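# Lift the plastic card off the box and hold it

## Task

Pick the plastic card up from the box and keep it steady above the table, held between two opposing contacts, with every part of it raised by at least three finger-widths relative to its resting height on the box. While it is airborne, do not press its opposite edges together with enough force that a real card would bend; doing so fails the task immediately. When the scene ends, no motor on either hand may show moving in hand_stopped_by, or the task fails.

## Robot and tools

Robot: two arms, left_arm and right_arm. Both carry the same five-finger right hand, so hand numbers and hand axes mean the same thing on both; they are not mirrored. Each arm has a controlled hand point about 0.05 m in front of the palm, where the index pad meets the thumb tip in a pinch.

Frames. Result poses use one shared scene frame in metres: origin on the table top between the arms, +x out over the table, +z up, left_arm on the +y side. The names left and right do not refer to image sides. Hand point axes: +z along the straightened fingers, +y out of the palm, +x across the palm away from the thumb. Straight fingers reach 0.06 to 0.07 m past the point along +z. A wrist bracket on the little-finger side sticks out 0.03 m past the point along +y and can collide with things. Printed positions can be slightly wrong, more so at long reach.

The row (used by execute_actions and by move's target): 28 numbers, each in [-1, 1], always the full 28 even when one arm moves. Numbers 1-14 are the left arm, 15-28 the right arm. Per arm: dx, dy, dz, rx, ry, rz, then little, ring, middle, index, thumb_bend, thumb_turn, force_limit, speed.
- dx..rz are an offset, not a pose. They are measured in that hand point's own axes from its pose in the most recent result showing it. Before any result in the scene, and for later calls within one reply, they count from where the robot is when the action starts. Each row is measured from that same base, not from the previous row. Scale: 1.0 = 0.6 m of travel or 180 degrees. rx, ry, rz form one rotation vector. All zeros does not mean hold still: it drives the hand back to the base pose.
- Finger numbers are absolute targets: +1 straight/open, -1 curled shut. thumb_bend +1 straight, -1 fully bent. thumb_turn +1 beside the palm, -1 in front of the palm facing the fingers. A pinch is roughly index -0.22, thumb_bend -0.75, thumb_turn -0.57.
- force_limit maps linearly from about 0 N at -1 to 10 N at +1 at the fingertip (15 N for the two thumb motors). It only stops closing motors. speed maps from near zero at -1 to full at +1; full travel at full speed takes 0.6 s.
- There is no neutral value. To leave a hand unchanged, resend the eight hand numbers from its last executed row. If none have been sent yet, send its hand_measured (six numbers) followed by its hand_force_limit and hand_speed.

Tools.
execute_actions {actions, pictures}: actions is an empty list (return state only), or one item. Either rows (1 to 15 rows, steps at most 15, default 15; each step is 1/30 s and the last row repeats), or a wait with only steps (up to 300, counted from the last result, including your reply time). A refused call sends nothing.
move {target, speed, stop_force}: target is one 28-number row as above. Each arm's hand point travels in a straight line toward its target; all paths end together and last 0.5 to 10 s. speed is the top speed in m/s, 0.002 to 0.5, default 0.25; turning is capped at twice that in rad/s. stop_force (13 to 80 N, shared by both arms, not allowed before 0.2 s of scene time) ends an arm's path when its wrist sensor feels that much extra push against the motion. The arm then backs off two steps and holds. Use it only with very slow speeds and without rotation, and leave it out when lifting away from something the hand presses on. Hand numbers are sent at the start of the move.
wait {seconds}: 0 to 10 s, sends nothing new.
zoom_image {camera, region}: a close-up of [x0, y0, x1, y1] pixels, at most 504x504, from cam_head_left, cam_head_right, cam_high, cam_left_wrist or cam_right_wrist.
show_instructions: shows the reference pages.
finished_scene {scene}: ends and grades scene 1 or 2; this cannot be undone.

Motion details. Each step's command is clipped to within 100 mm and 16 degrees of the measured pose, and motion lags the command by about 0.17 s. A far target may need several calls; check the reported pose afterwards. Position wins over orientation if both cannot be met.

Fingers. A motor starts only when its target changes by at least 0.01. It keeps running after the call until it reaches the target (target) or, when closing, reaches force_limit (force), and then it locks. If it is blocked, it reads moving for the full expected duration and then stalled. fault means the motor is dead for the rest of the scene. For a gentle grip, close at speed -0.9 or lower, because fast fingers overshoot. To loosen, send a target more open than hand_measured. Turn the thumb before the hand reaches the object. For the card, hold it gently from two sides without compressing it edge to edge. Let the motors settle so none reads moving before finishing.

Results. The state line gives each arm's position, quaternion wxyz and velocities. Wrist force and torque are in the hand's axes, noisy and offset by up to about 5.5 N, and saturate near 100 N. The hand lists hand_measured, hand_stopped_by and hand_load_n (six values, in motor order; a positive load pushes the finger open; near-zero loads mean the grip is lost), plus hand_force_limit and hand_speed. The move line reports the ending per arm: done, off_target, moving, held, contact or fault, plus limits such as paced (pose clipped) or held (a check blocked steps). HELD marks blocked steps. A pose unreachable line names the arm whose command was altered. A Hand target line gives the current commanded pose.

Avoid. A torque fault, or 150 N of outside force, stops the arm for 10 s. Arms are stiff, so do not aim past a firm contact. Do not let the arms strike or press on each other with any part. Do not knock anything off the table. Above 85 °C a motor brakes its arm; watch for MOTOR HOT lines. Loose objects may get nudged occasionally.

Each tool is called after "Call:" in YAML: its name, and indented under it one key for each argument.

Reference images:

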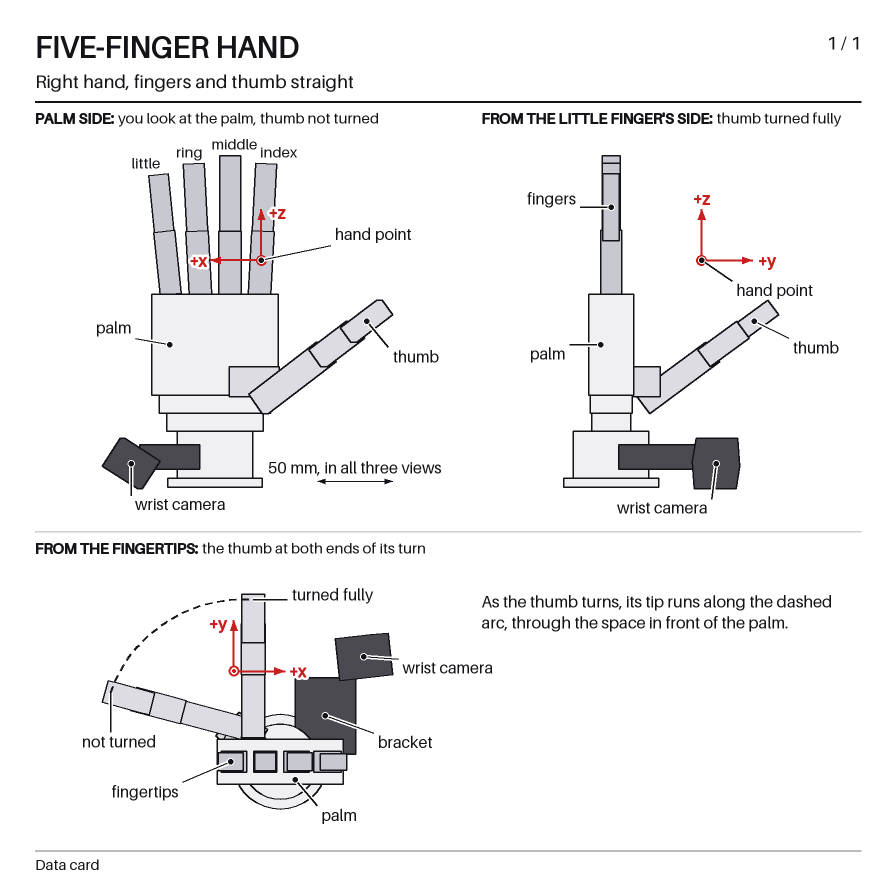

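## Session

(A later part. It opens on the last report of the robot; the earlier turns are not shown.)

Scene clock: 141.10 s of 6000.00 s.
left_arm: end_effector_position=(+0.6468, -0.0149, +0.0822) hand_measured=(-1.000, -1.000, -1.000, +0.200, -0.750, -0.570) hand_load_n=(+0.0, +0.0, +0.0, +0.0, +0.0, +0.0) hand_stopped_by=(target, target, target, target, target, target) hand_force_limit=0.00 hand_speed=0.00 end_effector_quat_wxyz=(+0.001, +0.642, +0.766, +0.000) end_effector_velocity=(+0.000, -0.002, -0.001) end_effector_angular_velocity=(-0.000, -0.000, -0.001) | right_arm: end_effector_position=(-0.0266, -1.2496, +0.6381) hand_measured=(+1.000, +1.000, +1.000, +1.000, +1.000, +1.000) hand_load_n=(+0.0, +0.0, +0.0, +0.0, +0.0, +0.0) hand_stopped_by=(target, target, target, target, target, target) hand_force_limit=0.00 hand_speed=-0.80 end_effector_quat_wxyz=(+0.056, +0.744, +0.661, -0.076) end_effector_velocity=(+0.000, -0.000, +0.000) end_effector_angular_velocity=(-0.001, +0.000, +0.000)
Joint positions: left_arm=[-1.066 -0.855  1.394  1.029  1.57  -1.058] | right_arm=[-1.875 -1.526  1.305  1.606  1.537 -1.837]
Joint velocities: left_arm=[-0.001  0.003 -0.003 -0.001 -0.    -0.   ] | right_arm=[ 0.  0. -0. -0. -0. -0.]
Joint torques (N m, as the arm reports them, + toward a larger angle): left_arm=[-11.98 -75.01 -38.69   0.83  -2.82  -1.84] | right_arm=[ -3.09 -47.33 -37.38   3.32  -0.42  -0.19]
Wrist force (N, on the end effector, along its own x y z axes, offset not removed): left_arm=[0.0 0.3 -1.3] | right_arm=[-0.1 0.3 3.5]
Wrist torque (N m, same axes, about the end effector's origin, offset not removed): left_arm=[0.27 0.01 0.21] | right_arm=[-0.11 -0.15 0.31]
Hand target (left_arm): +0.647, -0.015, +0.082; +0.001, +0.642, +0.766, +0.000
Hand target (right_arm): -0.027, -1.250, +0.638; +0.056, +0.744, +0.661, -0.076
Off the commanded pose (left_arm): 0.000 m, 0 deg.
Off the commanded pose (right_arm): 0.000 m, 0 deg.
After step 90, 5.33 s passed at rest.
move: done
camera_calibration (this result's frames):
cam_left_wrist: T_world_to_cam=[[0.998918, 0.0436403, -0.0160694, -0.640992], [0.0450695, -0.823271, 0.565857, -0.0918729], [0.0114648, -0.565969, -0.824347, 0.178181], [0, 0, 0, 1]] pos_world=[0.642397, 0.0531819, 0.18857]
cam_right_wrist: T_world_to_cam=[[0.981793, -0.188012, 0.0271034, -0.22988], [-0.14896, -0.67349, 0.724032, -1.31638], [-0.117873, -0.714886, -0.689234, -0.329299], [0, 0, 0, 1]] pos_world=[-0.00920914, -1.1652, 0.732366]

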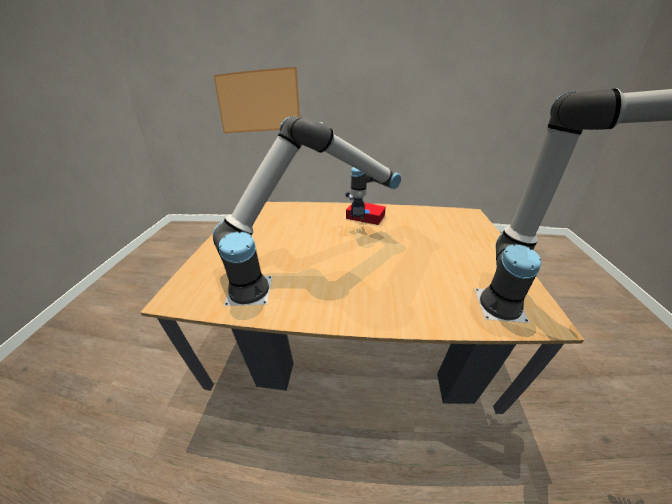

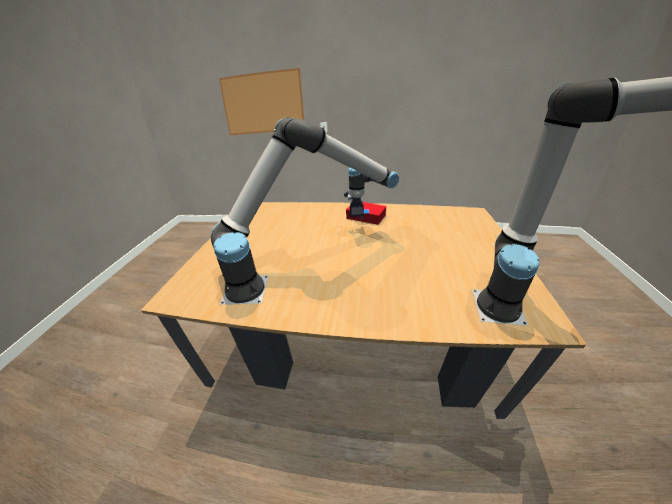

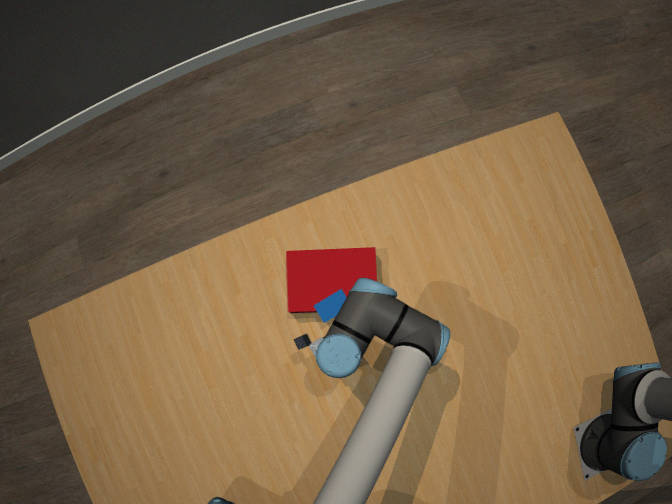

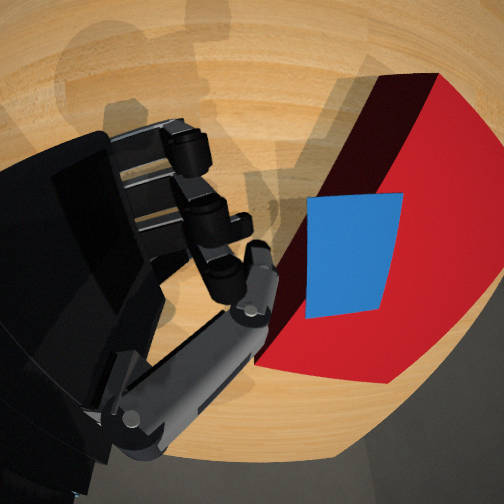

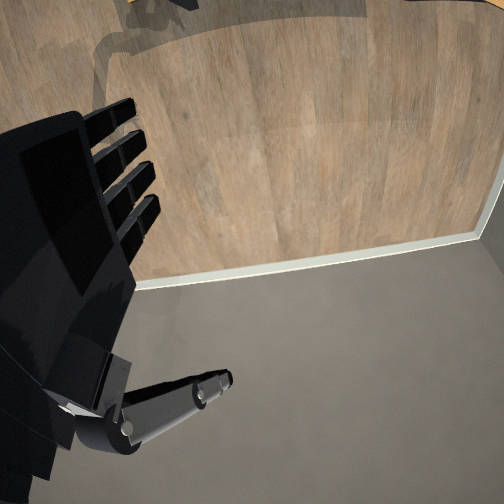

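Call:
move:
  target: [0,0.072,0.003,0,0,0,-1,-1,-1,0.2,-0.75,-0.57,0,0, 0,0,0,0,0,0,1,1,1,1,1,1,0,-0.8]
  speed: 0.04

Call:
move:
  target: [0,0,0.011,0,0,0,-1,-1,-1,0.2,-0.75,-0.57,0,0, 0,0,0,0,0,0,1,1,1,1,1,1,0,-0.8]
  speed: 0.02

Scene clock: 161.83 s of 6000.00 s.
left_arm: end_effector_position=(+0.6891, -0.0073, +0.0805) hand_measured=(-1.000, -1.000, -1.000, +0.200, -0.750, -0.570) hand_load_n=(+0.0, +0.0, +0.0, +0.0, +0.0, +0.0) hand_stopped_by=(target, target, target, target, target, target) hand_force_limit=0.00 hand_speed=0.00 end_effector_quat_wxyz=(+0.001, +0.642, +0.766, +0.000) end_effector_velocity=(+0.002, +0.001, -0.000) end_effector_angular_velocity=(+0.000, +0.000, +0.000) | right_arm: end_effector_position=(-0.0266, -1.2496, +0.6381) hand_measured=(+1.000, +1.000, +1.000, +1.000, +1.000, +1.000) hand_load_n=(+0.0, +0.0, +0.0, +0.0, +0.0, +0.0) hand_stopped_by=(target, target, target, target, target, target) hand_force_limit=0.00 hand_speed=-0.80 end_effector_quat_wxyz=(+0.056, +0.744, +0.661, -0.076) end_effector_velocity=(+0.000, +0.000, +0.000) end_effector_angular_velocity=(-0.002, +0.000, +0.001)
Joint positions: left_arm=[-1.019 -0.81   1.315  1.063  1.57  -1.011] | right_arm=[-1.875 -1.526  1.305  1.606  1.537 -1.837]
Joint velocities: left_arm=[ 0.003  0.003 -0.004  0.002 -0.     0.002] | right_arm=[ 0.    -0.001 -0.    -0.001 -0.    -0.   ]
Joint torques (N m, as the arm reports them, + toward a larger angle): left_arm=[ 13.02 -78.91 -39.87   7.23  -1.7    2.14] | right_arm=[ -1.37 -46.74 -37.01   3.41  -0.38  -0.13]
Wrist force (N, on the end effector, along its own x y z axes, offset not removed): left_arm=[-0.9 0.4 0.0] | right_arm=[2.0 0.2 4.1]
Wrist torque (N m, same axes, about the end effector's origin, offset not removed): left_arm=[0.21 0.21 0.10] | right_arm=[-0.18 -0.51 0.33]
Hand target (left_arm): +0.689, -0.007, +0.080; +0.001, +0.642, +0.766, +0.000
Hand target (right_arm): -0.027, -1.250, +0.638; +0.056, +0.744, +0.661, -0.076
Off the commanded pose (left_arm): 0.000 m, 0 deg.
Off the commanded pose (right_arm): 0.000 m, 0 deg.
After step 90, 16.30 s passed at rest.
move: done
camera_calibration (this result's frames):
cam_left_wrist: T_world_to_cam=[[0.99892, 0.0436472, -0.0159133, -0.683645], [0.0449887, -0.823362, 0.565731, -0.0864411], [0.0115902, -0.565836, -0.824436, 0.180471], [0, 0, 0, 1]] pos_world=[0.684704, 0.0607839, 0.18681]
cam_right_wrist: T_world_to_cam=[[0.981793, -0.188012, 0.0271033, -0.22988], [-0.14896, -0.67349, 0.724032, -1.31638], [-0.117873, -0.714886, -0.689234, -0.329299], [0, 0, 0, 1]] pos_world=[-0.00920913, -1.1652, 0.732366]

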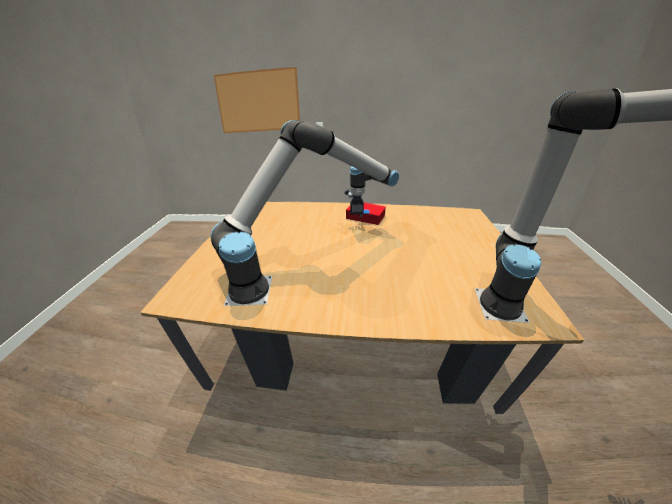

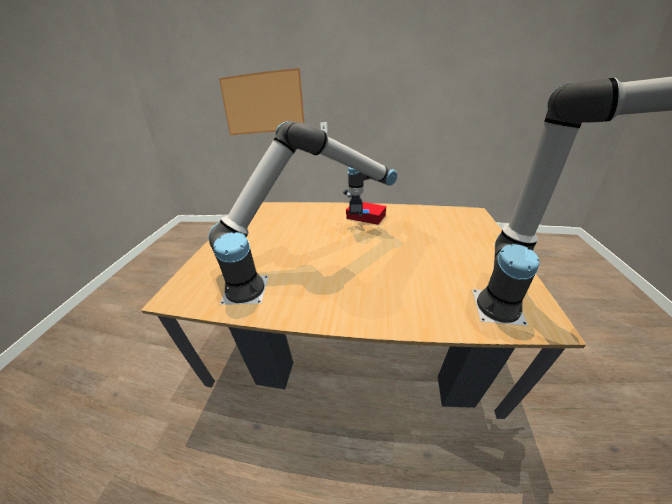

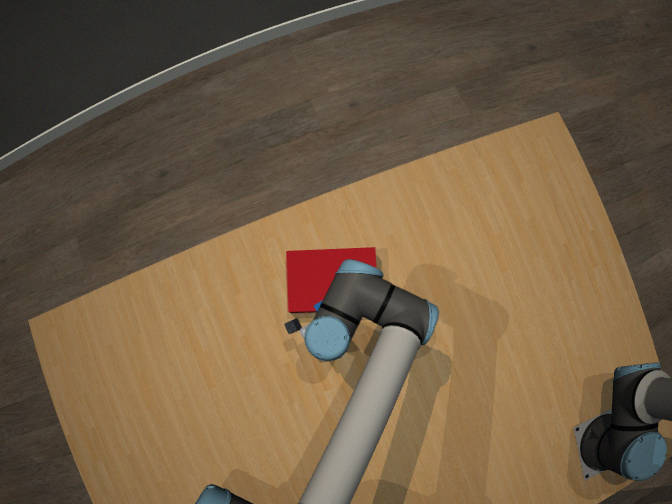

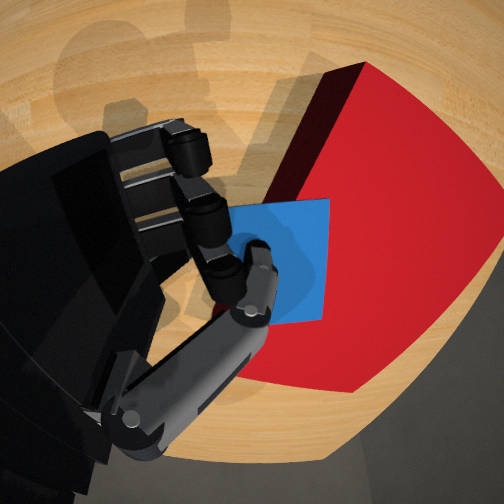

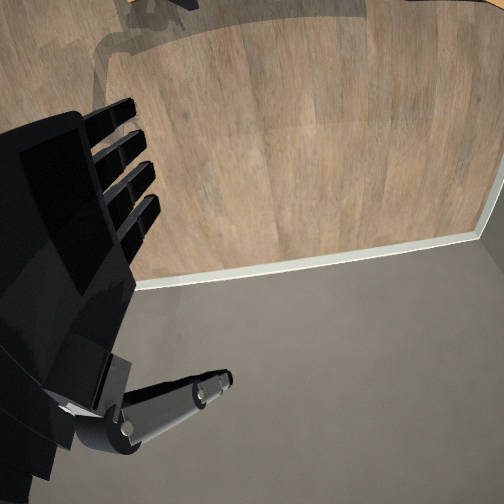

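Scene clock: 162.53 s of 6000.00 s.
left_arm: end_effector_position=(+0.6892, -0.0073, +0.0741) hand_measured=(-1.000, -1.000, -1.000, +0.200, -0.750, -0.570) hand_load_n=(+0.0, +0.0, +0.0, +0.0, +0.0, +0.0) hand_stopped_by=(target, target, target, target, target, target) hand_force_limit=0.00 hand_speed=0.00 end_effector_quat_wxyz=(+0.001, +0.642, +0.766, +0.000) end_effector_velocity=(-0.001, -0.001, -0.002) end_effector_angular_velocity=(+0.000, +0.000, -0.001) | right_arm: end_effector_position=(-0.0266, -1.2496, +0.6381) hand_measured=(+1.000, +1.000, +1.000, +1.000, +1.000, +1.000) hand_load_n=(+0.0, +0.0, +0.0, +0.0, +0.0, +0.0) hand_stopped_by=(target, target, target, target, target, target) hand_force_limit=0.00 hand_speed=-0.80 end_effector_quat_wxyz=(+0.056, +0.744, +0.661, -0.076) end_effector_velocity=(+0.000, +0.000, +0.001) end_effector_angular_velocity=(-0.002, +0.000, -0.000)
Joint positions: left_arm=[-1.019 -0.805  1.318  1.055  1.57  -1.011] | right_arm=[-1.875 -1.526  1.305  1.606  1.537 -1.837]
Joint velocities: left_arm=[-0.001  0.002  0.001 -0.003 -0.    -0.   ] | right_arm=[-0.    -0.001 -0.    -0.    -0.001  0.   ]
Joint torques (N m, as the arm reports them, + toward a larger angle): left_arm=[-12.57 -80.96 -18.69   0.94  -1.86  -1.01] | right_arm=[ -2.07 -48.78 -36.97   3.48  -0.32  -0.18]
Wrist force (N, on the end effector, along its own x y z axes, offset not removed): left_arm=[-1.8 -0.4 -0.9] | right_arm=[2.4 2.8 1.6]
Wrist torque (N m, same axes, about the end effector's origin, offset not removed): left_arm=[0.27 0.32 0.07] | right_arm=[0.38 -0.37 0.54]
Hand target (left_arm): +0.689, -0.007, +0.074; +0.001, +0.642, +0.766, +0.000
Hand target (right_arm): -0.027, -1.250, +0.638; +0.056, +0.744, +0.661, -0.076
Off the commanded pose (left_arm): 0.000 m, 0 deg.
Off the commanded pose (right_arm): 0.000 m, 0 deg.
move: done
camera_calibration (this result's frames):
cam_left_wrist: T_world_to_cam=[[0.99892, 0.043643, -0.015921, -0.683779], [0.0449897, -0.823367, 0.565723, -0.0828297], [0.011581, -0.565828, -0.824442, 0.175283], [0, 0, 0, 1]] pos_world=[0.684737, 0.0608231, 0.180483]
cam_right_wrist: T_world_to_cam=[[0.981793, -0.188012, 0.0271034, -0.22988], [-0.14896, -0.67349, 0.724032, -1.31638], [-0.117873, -0.714886, -0.689234, -0.329299], [0, 0, 0, 1]] pos_world=[-0.00920909, -1.1652, 0.732366]

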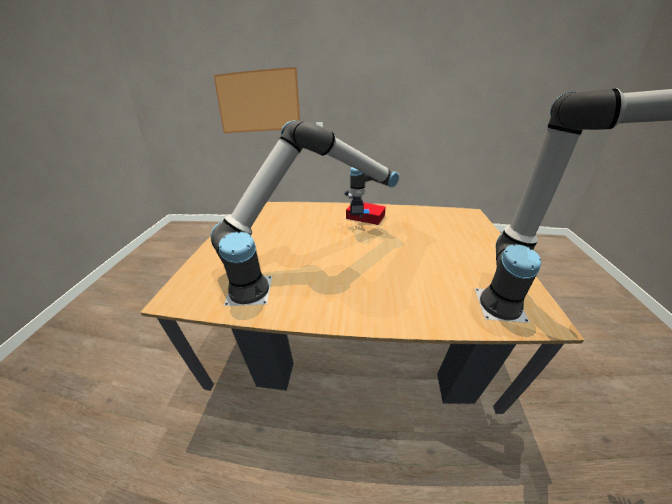

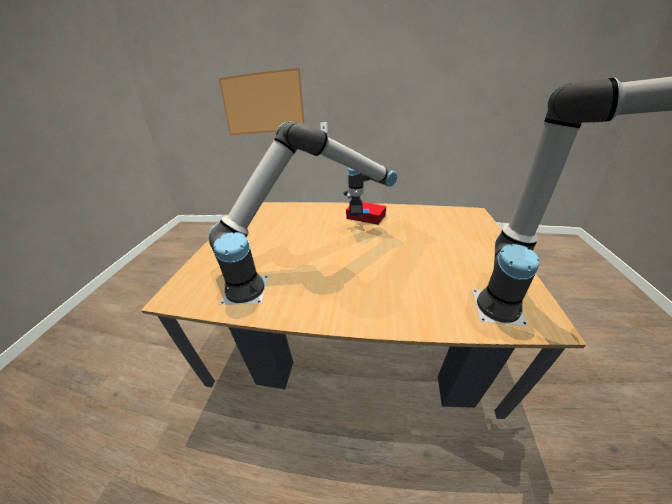

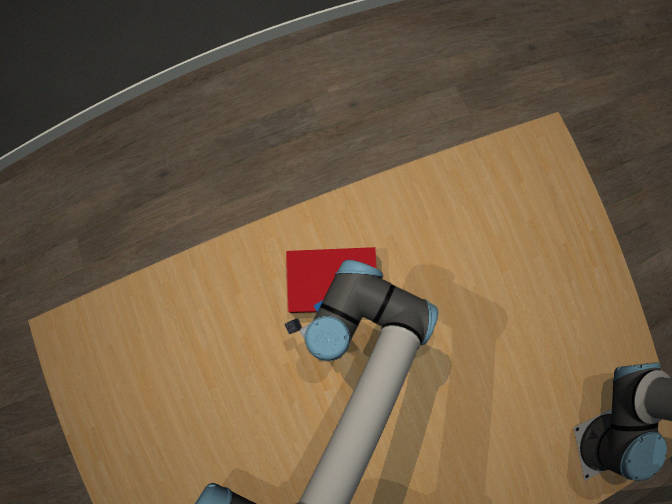

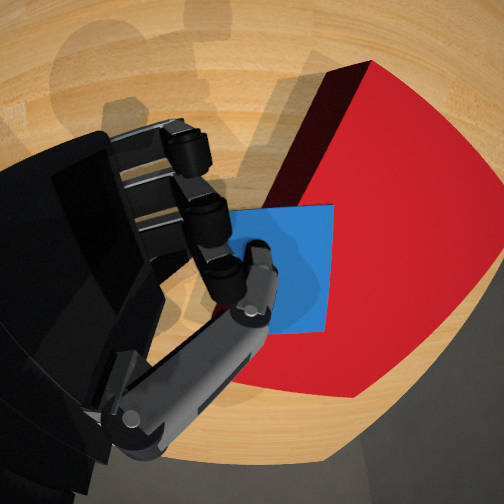

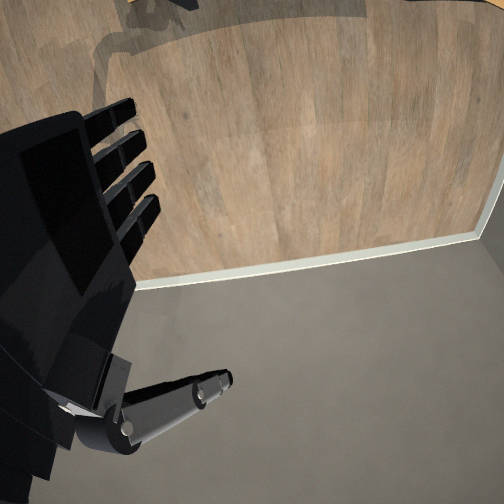

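Call:
move:
  target: [0.009,-0.003,0.002,0,0,0,-1,-1,-1,-0.5,-0.75,-0.57,0.2,-0.88, 0,0,0,0,0,0,1,1,1,1,1,1,0,-0.8]
  speed: 0.02

Scene clock: 169.53 s of 6000.00 s.
left_arm: end_effector_position=(+0.6865, -0.0023, +0.0730) hand_measured=(-1.000, -1.000, -1.000, -0.224, -0.748, -0.570) hand_load_n=(+0.0, +0.0, +0.0, +7.5, +3.0, +0.0) hand_stopped_by=(target, target, target, force, target, target) hand_force_limit=0.20 hand_speed=-0.88 end_effector_quat_wxyz=(+0.001, +0.642, +0.766, +0.000) end_effector_velocity=(+0.000, +0.000, +0.000) end_effector_angular_velocity=(-0.000, -0.000, +0.001) | right_arm: end_effector_position=(-0.0266, -1.2496, +0.6381) hand_measured=(+1.000, +1.000, +1.000, +1.000, +1.000, +1.000) hand_load_n=(+0.0, +0.0, +0.0, +0.0, +0.0, +0.0) hand_stopped_by=(target, target, target, target, target, target) hand_force_limit=0.00 hand_speed=-0.80 end_effector_quat_wxyz=(+0.056, +0.744, +0.661, -0.076) end_effector_velocity=(+0.000, +0.000, +0.000) end_effector_angular_velocity=(-0.001, +0.000, -0.000)
Joint positions: left_arm=[-1.017 -0.811  1.333  1.047  1.57  -1.009] | right_arm=[-1.875 -1.526  1.305  1.606  1.537 -1.837]
Joint velocities: left_arm=[ 0.  0. -0. -0.  0. -0.] | right_arm=[ 0. -0. -0. -0.  0.  0.]
Joint torques (N m, as the arm reports them, + toward a larger angle): left_arm=[  12.39 -104.25  -18.      0.85   -2.08    2.23] | right_arm=[ -1.74 -48.3  -36.62   3.52  -0.43  -0.12]
Wrist force (N, on the end effector, along its own x y z axes, offset not removed): left_arm=[1.5 -2.1 -5.1] | right_arm=[1.1 0.6 4.8]
Wrist torque (N m, same axes, about the end effector's origin, offset not removed): left_arm=[-0.05 -0.27 0.22] | right_arm=[-0.14 -0.36 0.46]
Hand target (left_arm): +0.686, -0.002, +0.073; +0.001, +0.642, +0.766, +0.000
Hand target (right_arm): -0.027, -1.250, +0.638; +0.056, +0.744, +0.661, -0.076
Off the commanded pose (left_arm): 0.000 m, 0 deg.
Off the commanded pose (right_arm): 0.000 m, 0 deg.
After step 90, 1.60 s passed at rest.
move: done
camera_calibration (this result's frames):
cam_left_wrist: T_world_to_cam=[[0.998921, 0.0436402, -0.0158988, -0.681305], [0.0449746, -0.823356, 0.56574, -0.0779215], [0.0115986, -0.565845, -0.82443, 0.177161], [0, 0, 0, 1]] pos_world=[0.682019, 0.0658207, 0.179308]
cam_right_wrist: T_world_to_cam=[[0.981793, -0.188012, 0.0271034, -0.22988], [-0.14896, -0.67349, 0.724032, -1.31638], [-0.117873, -0.714886, -0.689234, -0.329299], [0, 0, 0, 1]] pos_world=[-0.0092091, -1.1652, 0.732366]

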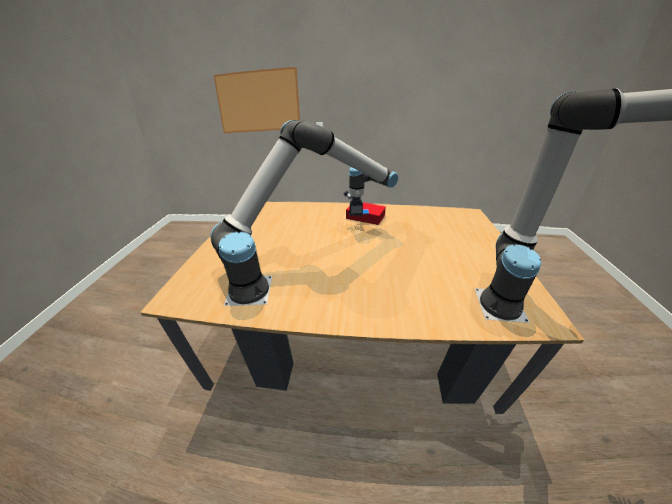

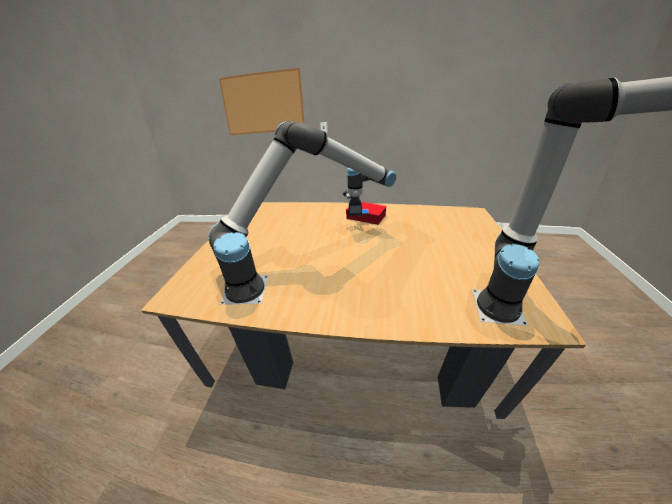

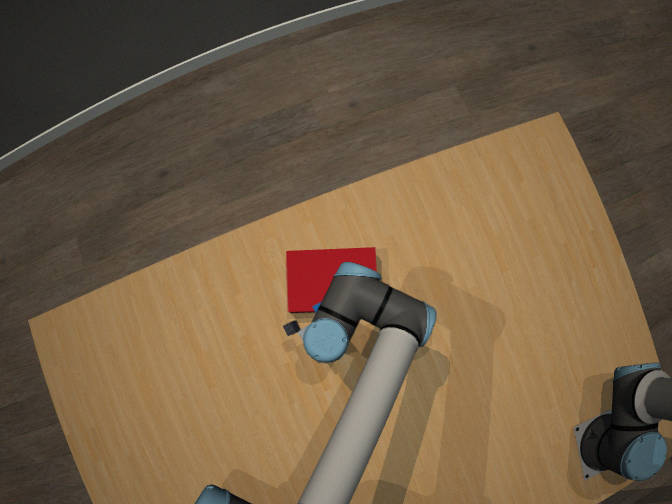

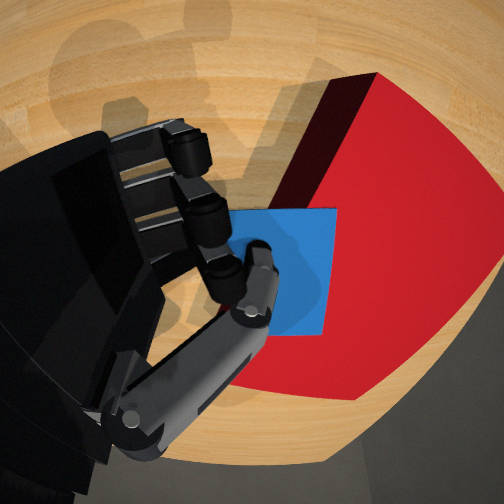

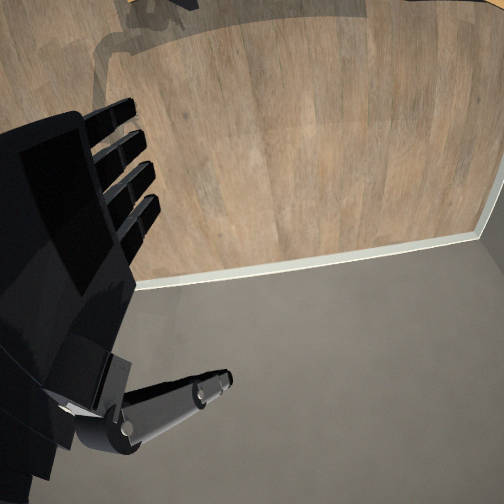

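Call:
move:
  target: [0,0,-0.025,0,0,0,-1,-1,-1,-0.5,-0.75,-0.57,0.2,-0.88, 0,0,0,0,0,0,1,1,1,1,1,1,0,-0.8]
  speed: 0.02

Scene clock: 174.10 s of 6000.00 s.
left_arm: end_effector_position=(+0.6865, -0.0023, +0.0877) hand_measured=(-1.000, -1.000, -1.000, -0.224, -0.748, -0.570) hand_load_n=(+0.0, +0.0, +0.0, +8.5, +2.5, +0.0) hand_stopped_by=(target, target, target, force, target, target) hand_force_limit=0.20 hand_speed=-0.88 end_effector_quat_wxyz=(+0.001, +0.642, +0.766, +0.000) end_effector_velocity=(-0.000, -0.000, +0.002) end_effector_angular_velocity=(-0.001, -0.001, -0.000) | right_arm: end_effector_position=(-0.0266, -1.2496, +0.6381) hand_measured=(+1.000, +1.000, +1.000, +1.000, +1.000, +1.000) hand_load_n=(+0.0, +0.0, +0.0, +0.0, +0.0, +0.0) hand_stopped_by=(target, target, target, target, target, target) hand_force_limit=0.00 hand_speed=-0.80 end_effector_quat_wxyz=(+0.056, +0.744, +0.661, -0.076) end_effector_velocity=(+0.000, +0.000, -0.000) end_effector_angular_velocity=(+0.001, -0.001, -0.000)
Joint positions: left_arm=[-1.017 -0.823  1.326  1.066  1.57  -1.009] | right_arm=[-1.875 -1.526  1.305  1.606  1.537 -1.837]
Joint velocities: left_arm=[-0.    -0.002 -0.001  0.002 -0.    -0.   ] | right_arm=[ 0.     0.     0.     0.001 -0.     0.   ]
Joint torques (N m, as the arm reports them, + toward a larger angle): left_arm=[  11.19 -111.24  -39.44    6.88   -2.79    1.7 ] | right_arm=[ -1.33 -49.04 -36.83   3.63  -0.38  -0.21]
Wrist force (N, on the end effector, along its own x y z axes, offset not removed): left_arm=[0.9 2.6 0.7] | right_arm=[-0.6 -0.6 1.4]
Wrist torque (N m, same axes, about the end effector's origin, offset not removed): left_arm=[0.35 -0.17 0.40] | right_arm=[-0.13 0.02 0.31]
Hand target (left_arm): +0.686, -0.002, +0.088; +0.001, +0.642, +0.766, +0.000
Hand target (right_arm): -0.027, -1.250, +0.638; +0.056, +0.744, +0.661, -0.076
Off the commanded pose (left_arm): 0.000 m, 0 deg.
Off the commanded pose (right_arm): 0.000 m, 0 deg.
After step 90, 0.53 s passed at rest.
move: done
camera_calibration (this result's frames):
cam_left_wrist: T_world_to_cam=[[0.998921, 0.0436402, -0.0158956, -0.681065], [0.0449726, -0.823354, 0.565743, -0.0862802], [0.0116015, -0.565848, -0.824428, 0.189352], [0, 0, 0, 1]] pos_world=[0.682013, 0.0658273, 0.194094]
cam_right_wrist: T_world_to_cam=[[0.981793, -0.188013, 0.0271032, -0.22988], [-0.14896, -0.67349, 0.724032, -1.31638], [-0.117873, -0.714886, -0.689234, -0.329299], [0, 0, 0, 1]] pos_world=[-0.00920911, -1.1652, 0.732366]

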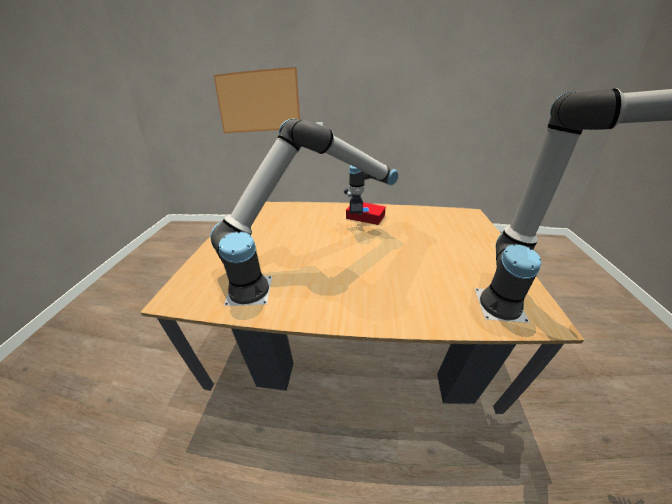

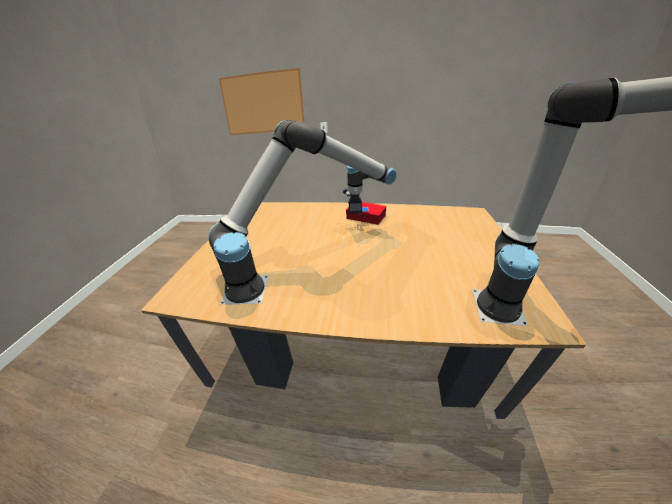

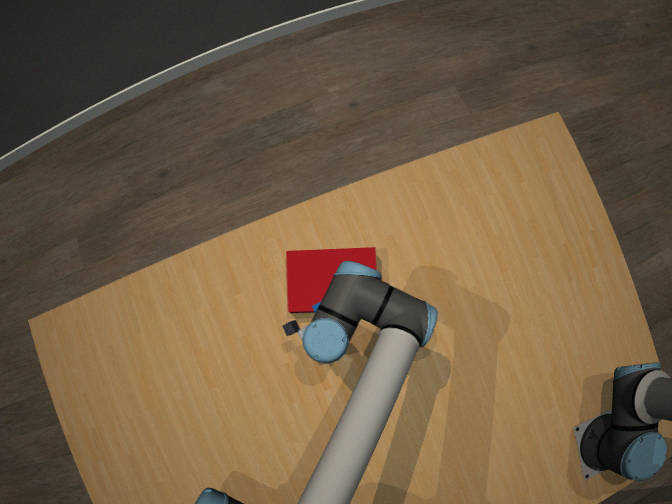

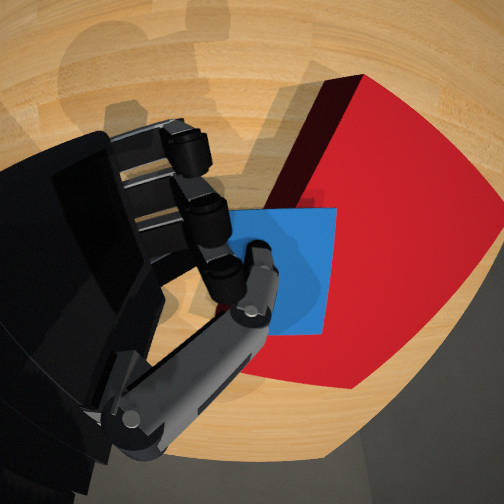

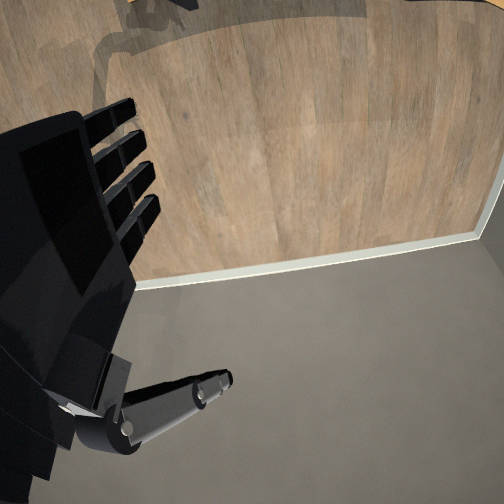

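Call:
move:
  target: [0,0,-0.17,0,0,0,-1,-1,-1,-0.5,-0.75,-0.57,0.2,-0.88, 0,0,0,0,0,0,1,1,1,1,1,1,0,-0.8]
  speed: 0.08

Scene clock: 178.60 s of 6000.00 s.
left_arm: end_effector_position=(+0.6864, -0.0022, +0.1895) hand_measured=(-1.000, -1.000, -1.000, -0.224, -0.748, -0.570) hand_load_n=(+0.0, +0.0, +0.0, +8.5, +2.5, +0.0) hand_stopped_by=(target, target, target, force, target, target) hand_force_limit=0.20 hand_speed=-0.88 end_effector_quat_wxyz=(+0.001, +0.642, +0.766, +0.000) end_effector_velocity=(-0.001, -0.001, +0.002) end_effector_angular_velocity=(-0.000, -0.000, -0.001) | right_arm: end_effector_position=(-0.0266, -1.2496, +0.6381) hand_measured=(+1.000, +1.000, +1.000, +1.000, +1.000, +1.000) hand_load_n=(+0.0, +0.0, +0.0, +0.0, +0.0, +0.0) hand_stopped_by=(target, target, target, target, target, target) hand_force_limit=0.00 hand_speed=-0.80 end_effector_quat_wxyz=(+0.056, +0.744, +0.661, -0.076) end_effector_velocity=(+0.000, +0.000, +0.000) end_effector_angular_velocity=(-0.000, +0.000, +0.000)
Joint positions: left_arm=[-1.017 -0.896  1.258  1.207  1.57  -1.009] | right_arm=[-1.875 -1.526  1.305  1.606  1.537 -1.837]
Joint velocities: left_arm=[-0.001 -0.001 -0.001  0.002 -0.    -0.   ] | right_arm=[-0. -0.  0. -0.  0. -0.]
Joint torques (N m, as the arm reports them, + toward a larger angle): left_arm=[   3.11 -109.14  -42.01    7.66   -2.2     0.77] | right_arm=[ -2.84 -47.97 -36.87   3.6   -0.31  -0.07]
Wrist force (N, on the end effector, along its own x y z axes, offset not removed): left_arm=[0.9 1.5 -1.4] | right_arm=[2.9 0.2 3.3]
Wrist torque (N m, same axes, about the end effector's origin, offset not removed): left_arm=[0.45 -0.02 0.32] | right_arm=[-0.12 -0.45 0.46]
Hand target (left_arm): +0.686, -0.002, +0.190; +0.001, +0.642, +0.766, +0.000
Hand target (right_arm): -0.027, -1.250, +0.638; +0.056, +0.744, +0.661, -0.076
Off the commanded pose (left_arm): 0.000 m, 0 deg.
Off the commanded pose (right_arm): 0.000 m, 0 deg.
move: done
camera_calibration (this result's frames):
cam_left_wrist: T_world_to_cam=[[0.998921, 0.0436406, -0.0158737, -0.679416], [0.0449607, -0.823361, 0.565735, -0.143821], [0.0116192, -0.565838, -0.824435, 0.2733], [0, 0, 0, 1]] pos_world=[0.681973, 0.0658768, 0.295898]
cam_right_wrist: T_world_to_cam=[[0.981793, -0.188012, 0.0271033, -0.22988], [-0.14896, -0.67349, 0.724032, -1.31638], [-0.117873, -0.714886, -0.689234, -0.329299], [0, 0, 0, 1]] pos_world=[-0.00920909, -1.1652, 0.732366]

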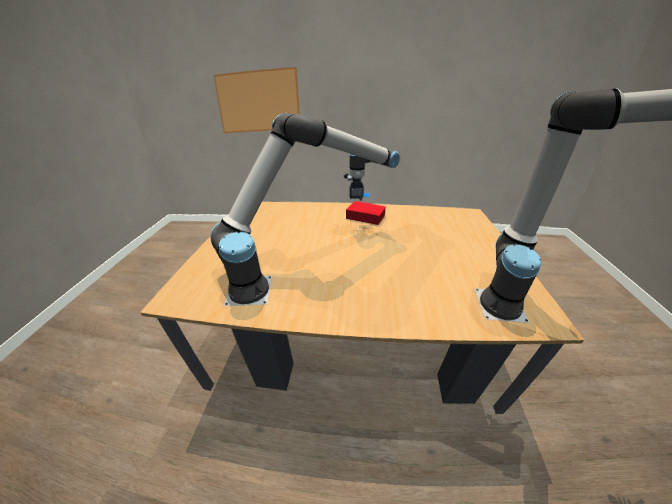

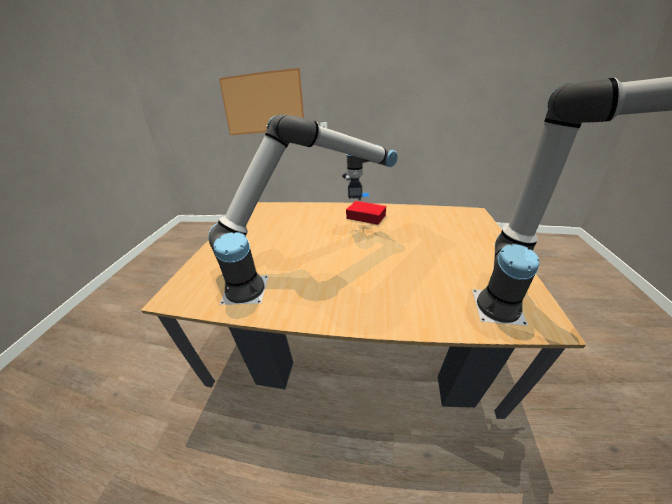

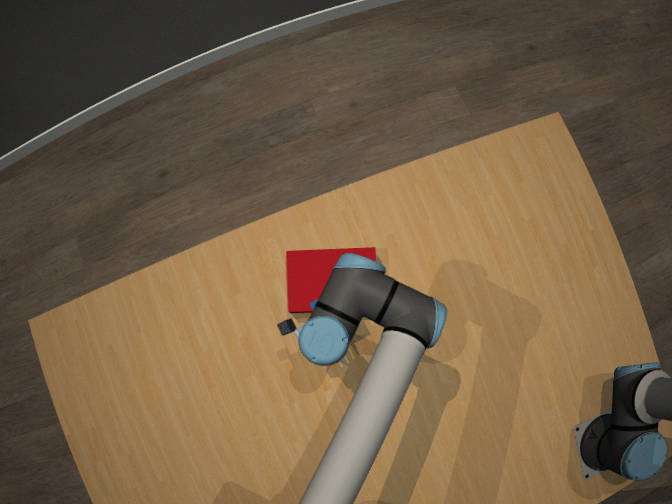

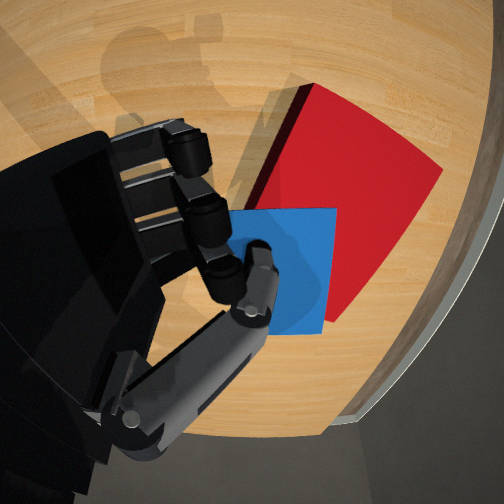

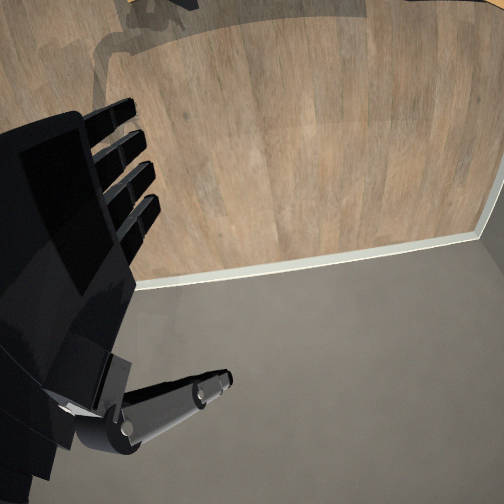

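Call:
finished_scene:
  scene: 1

The scene is finished: the task was done.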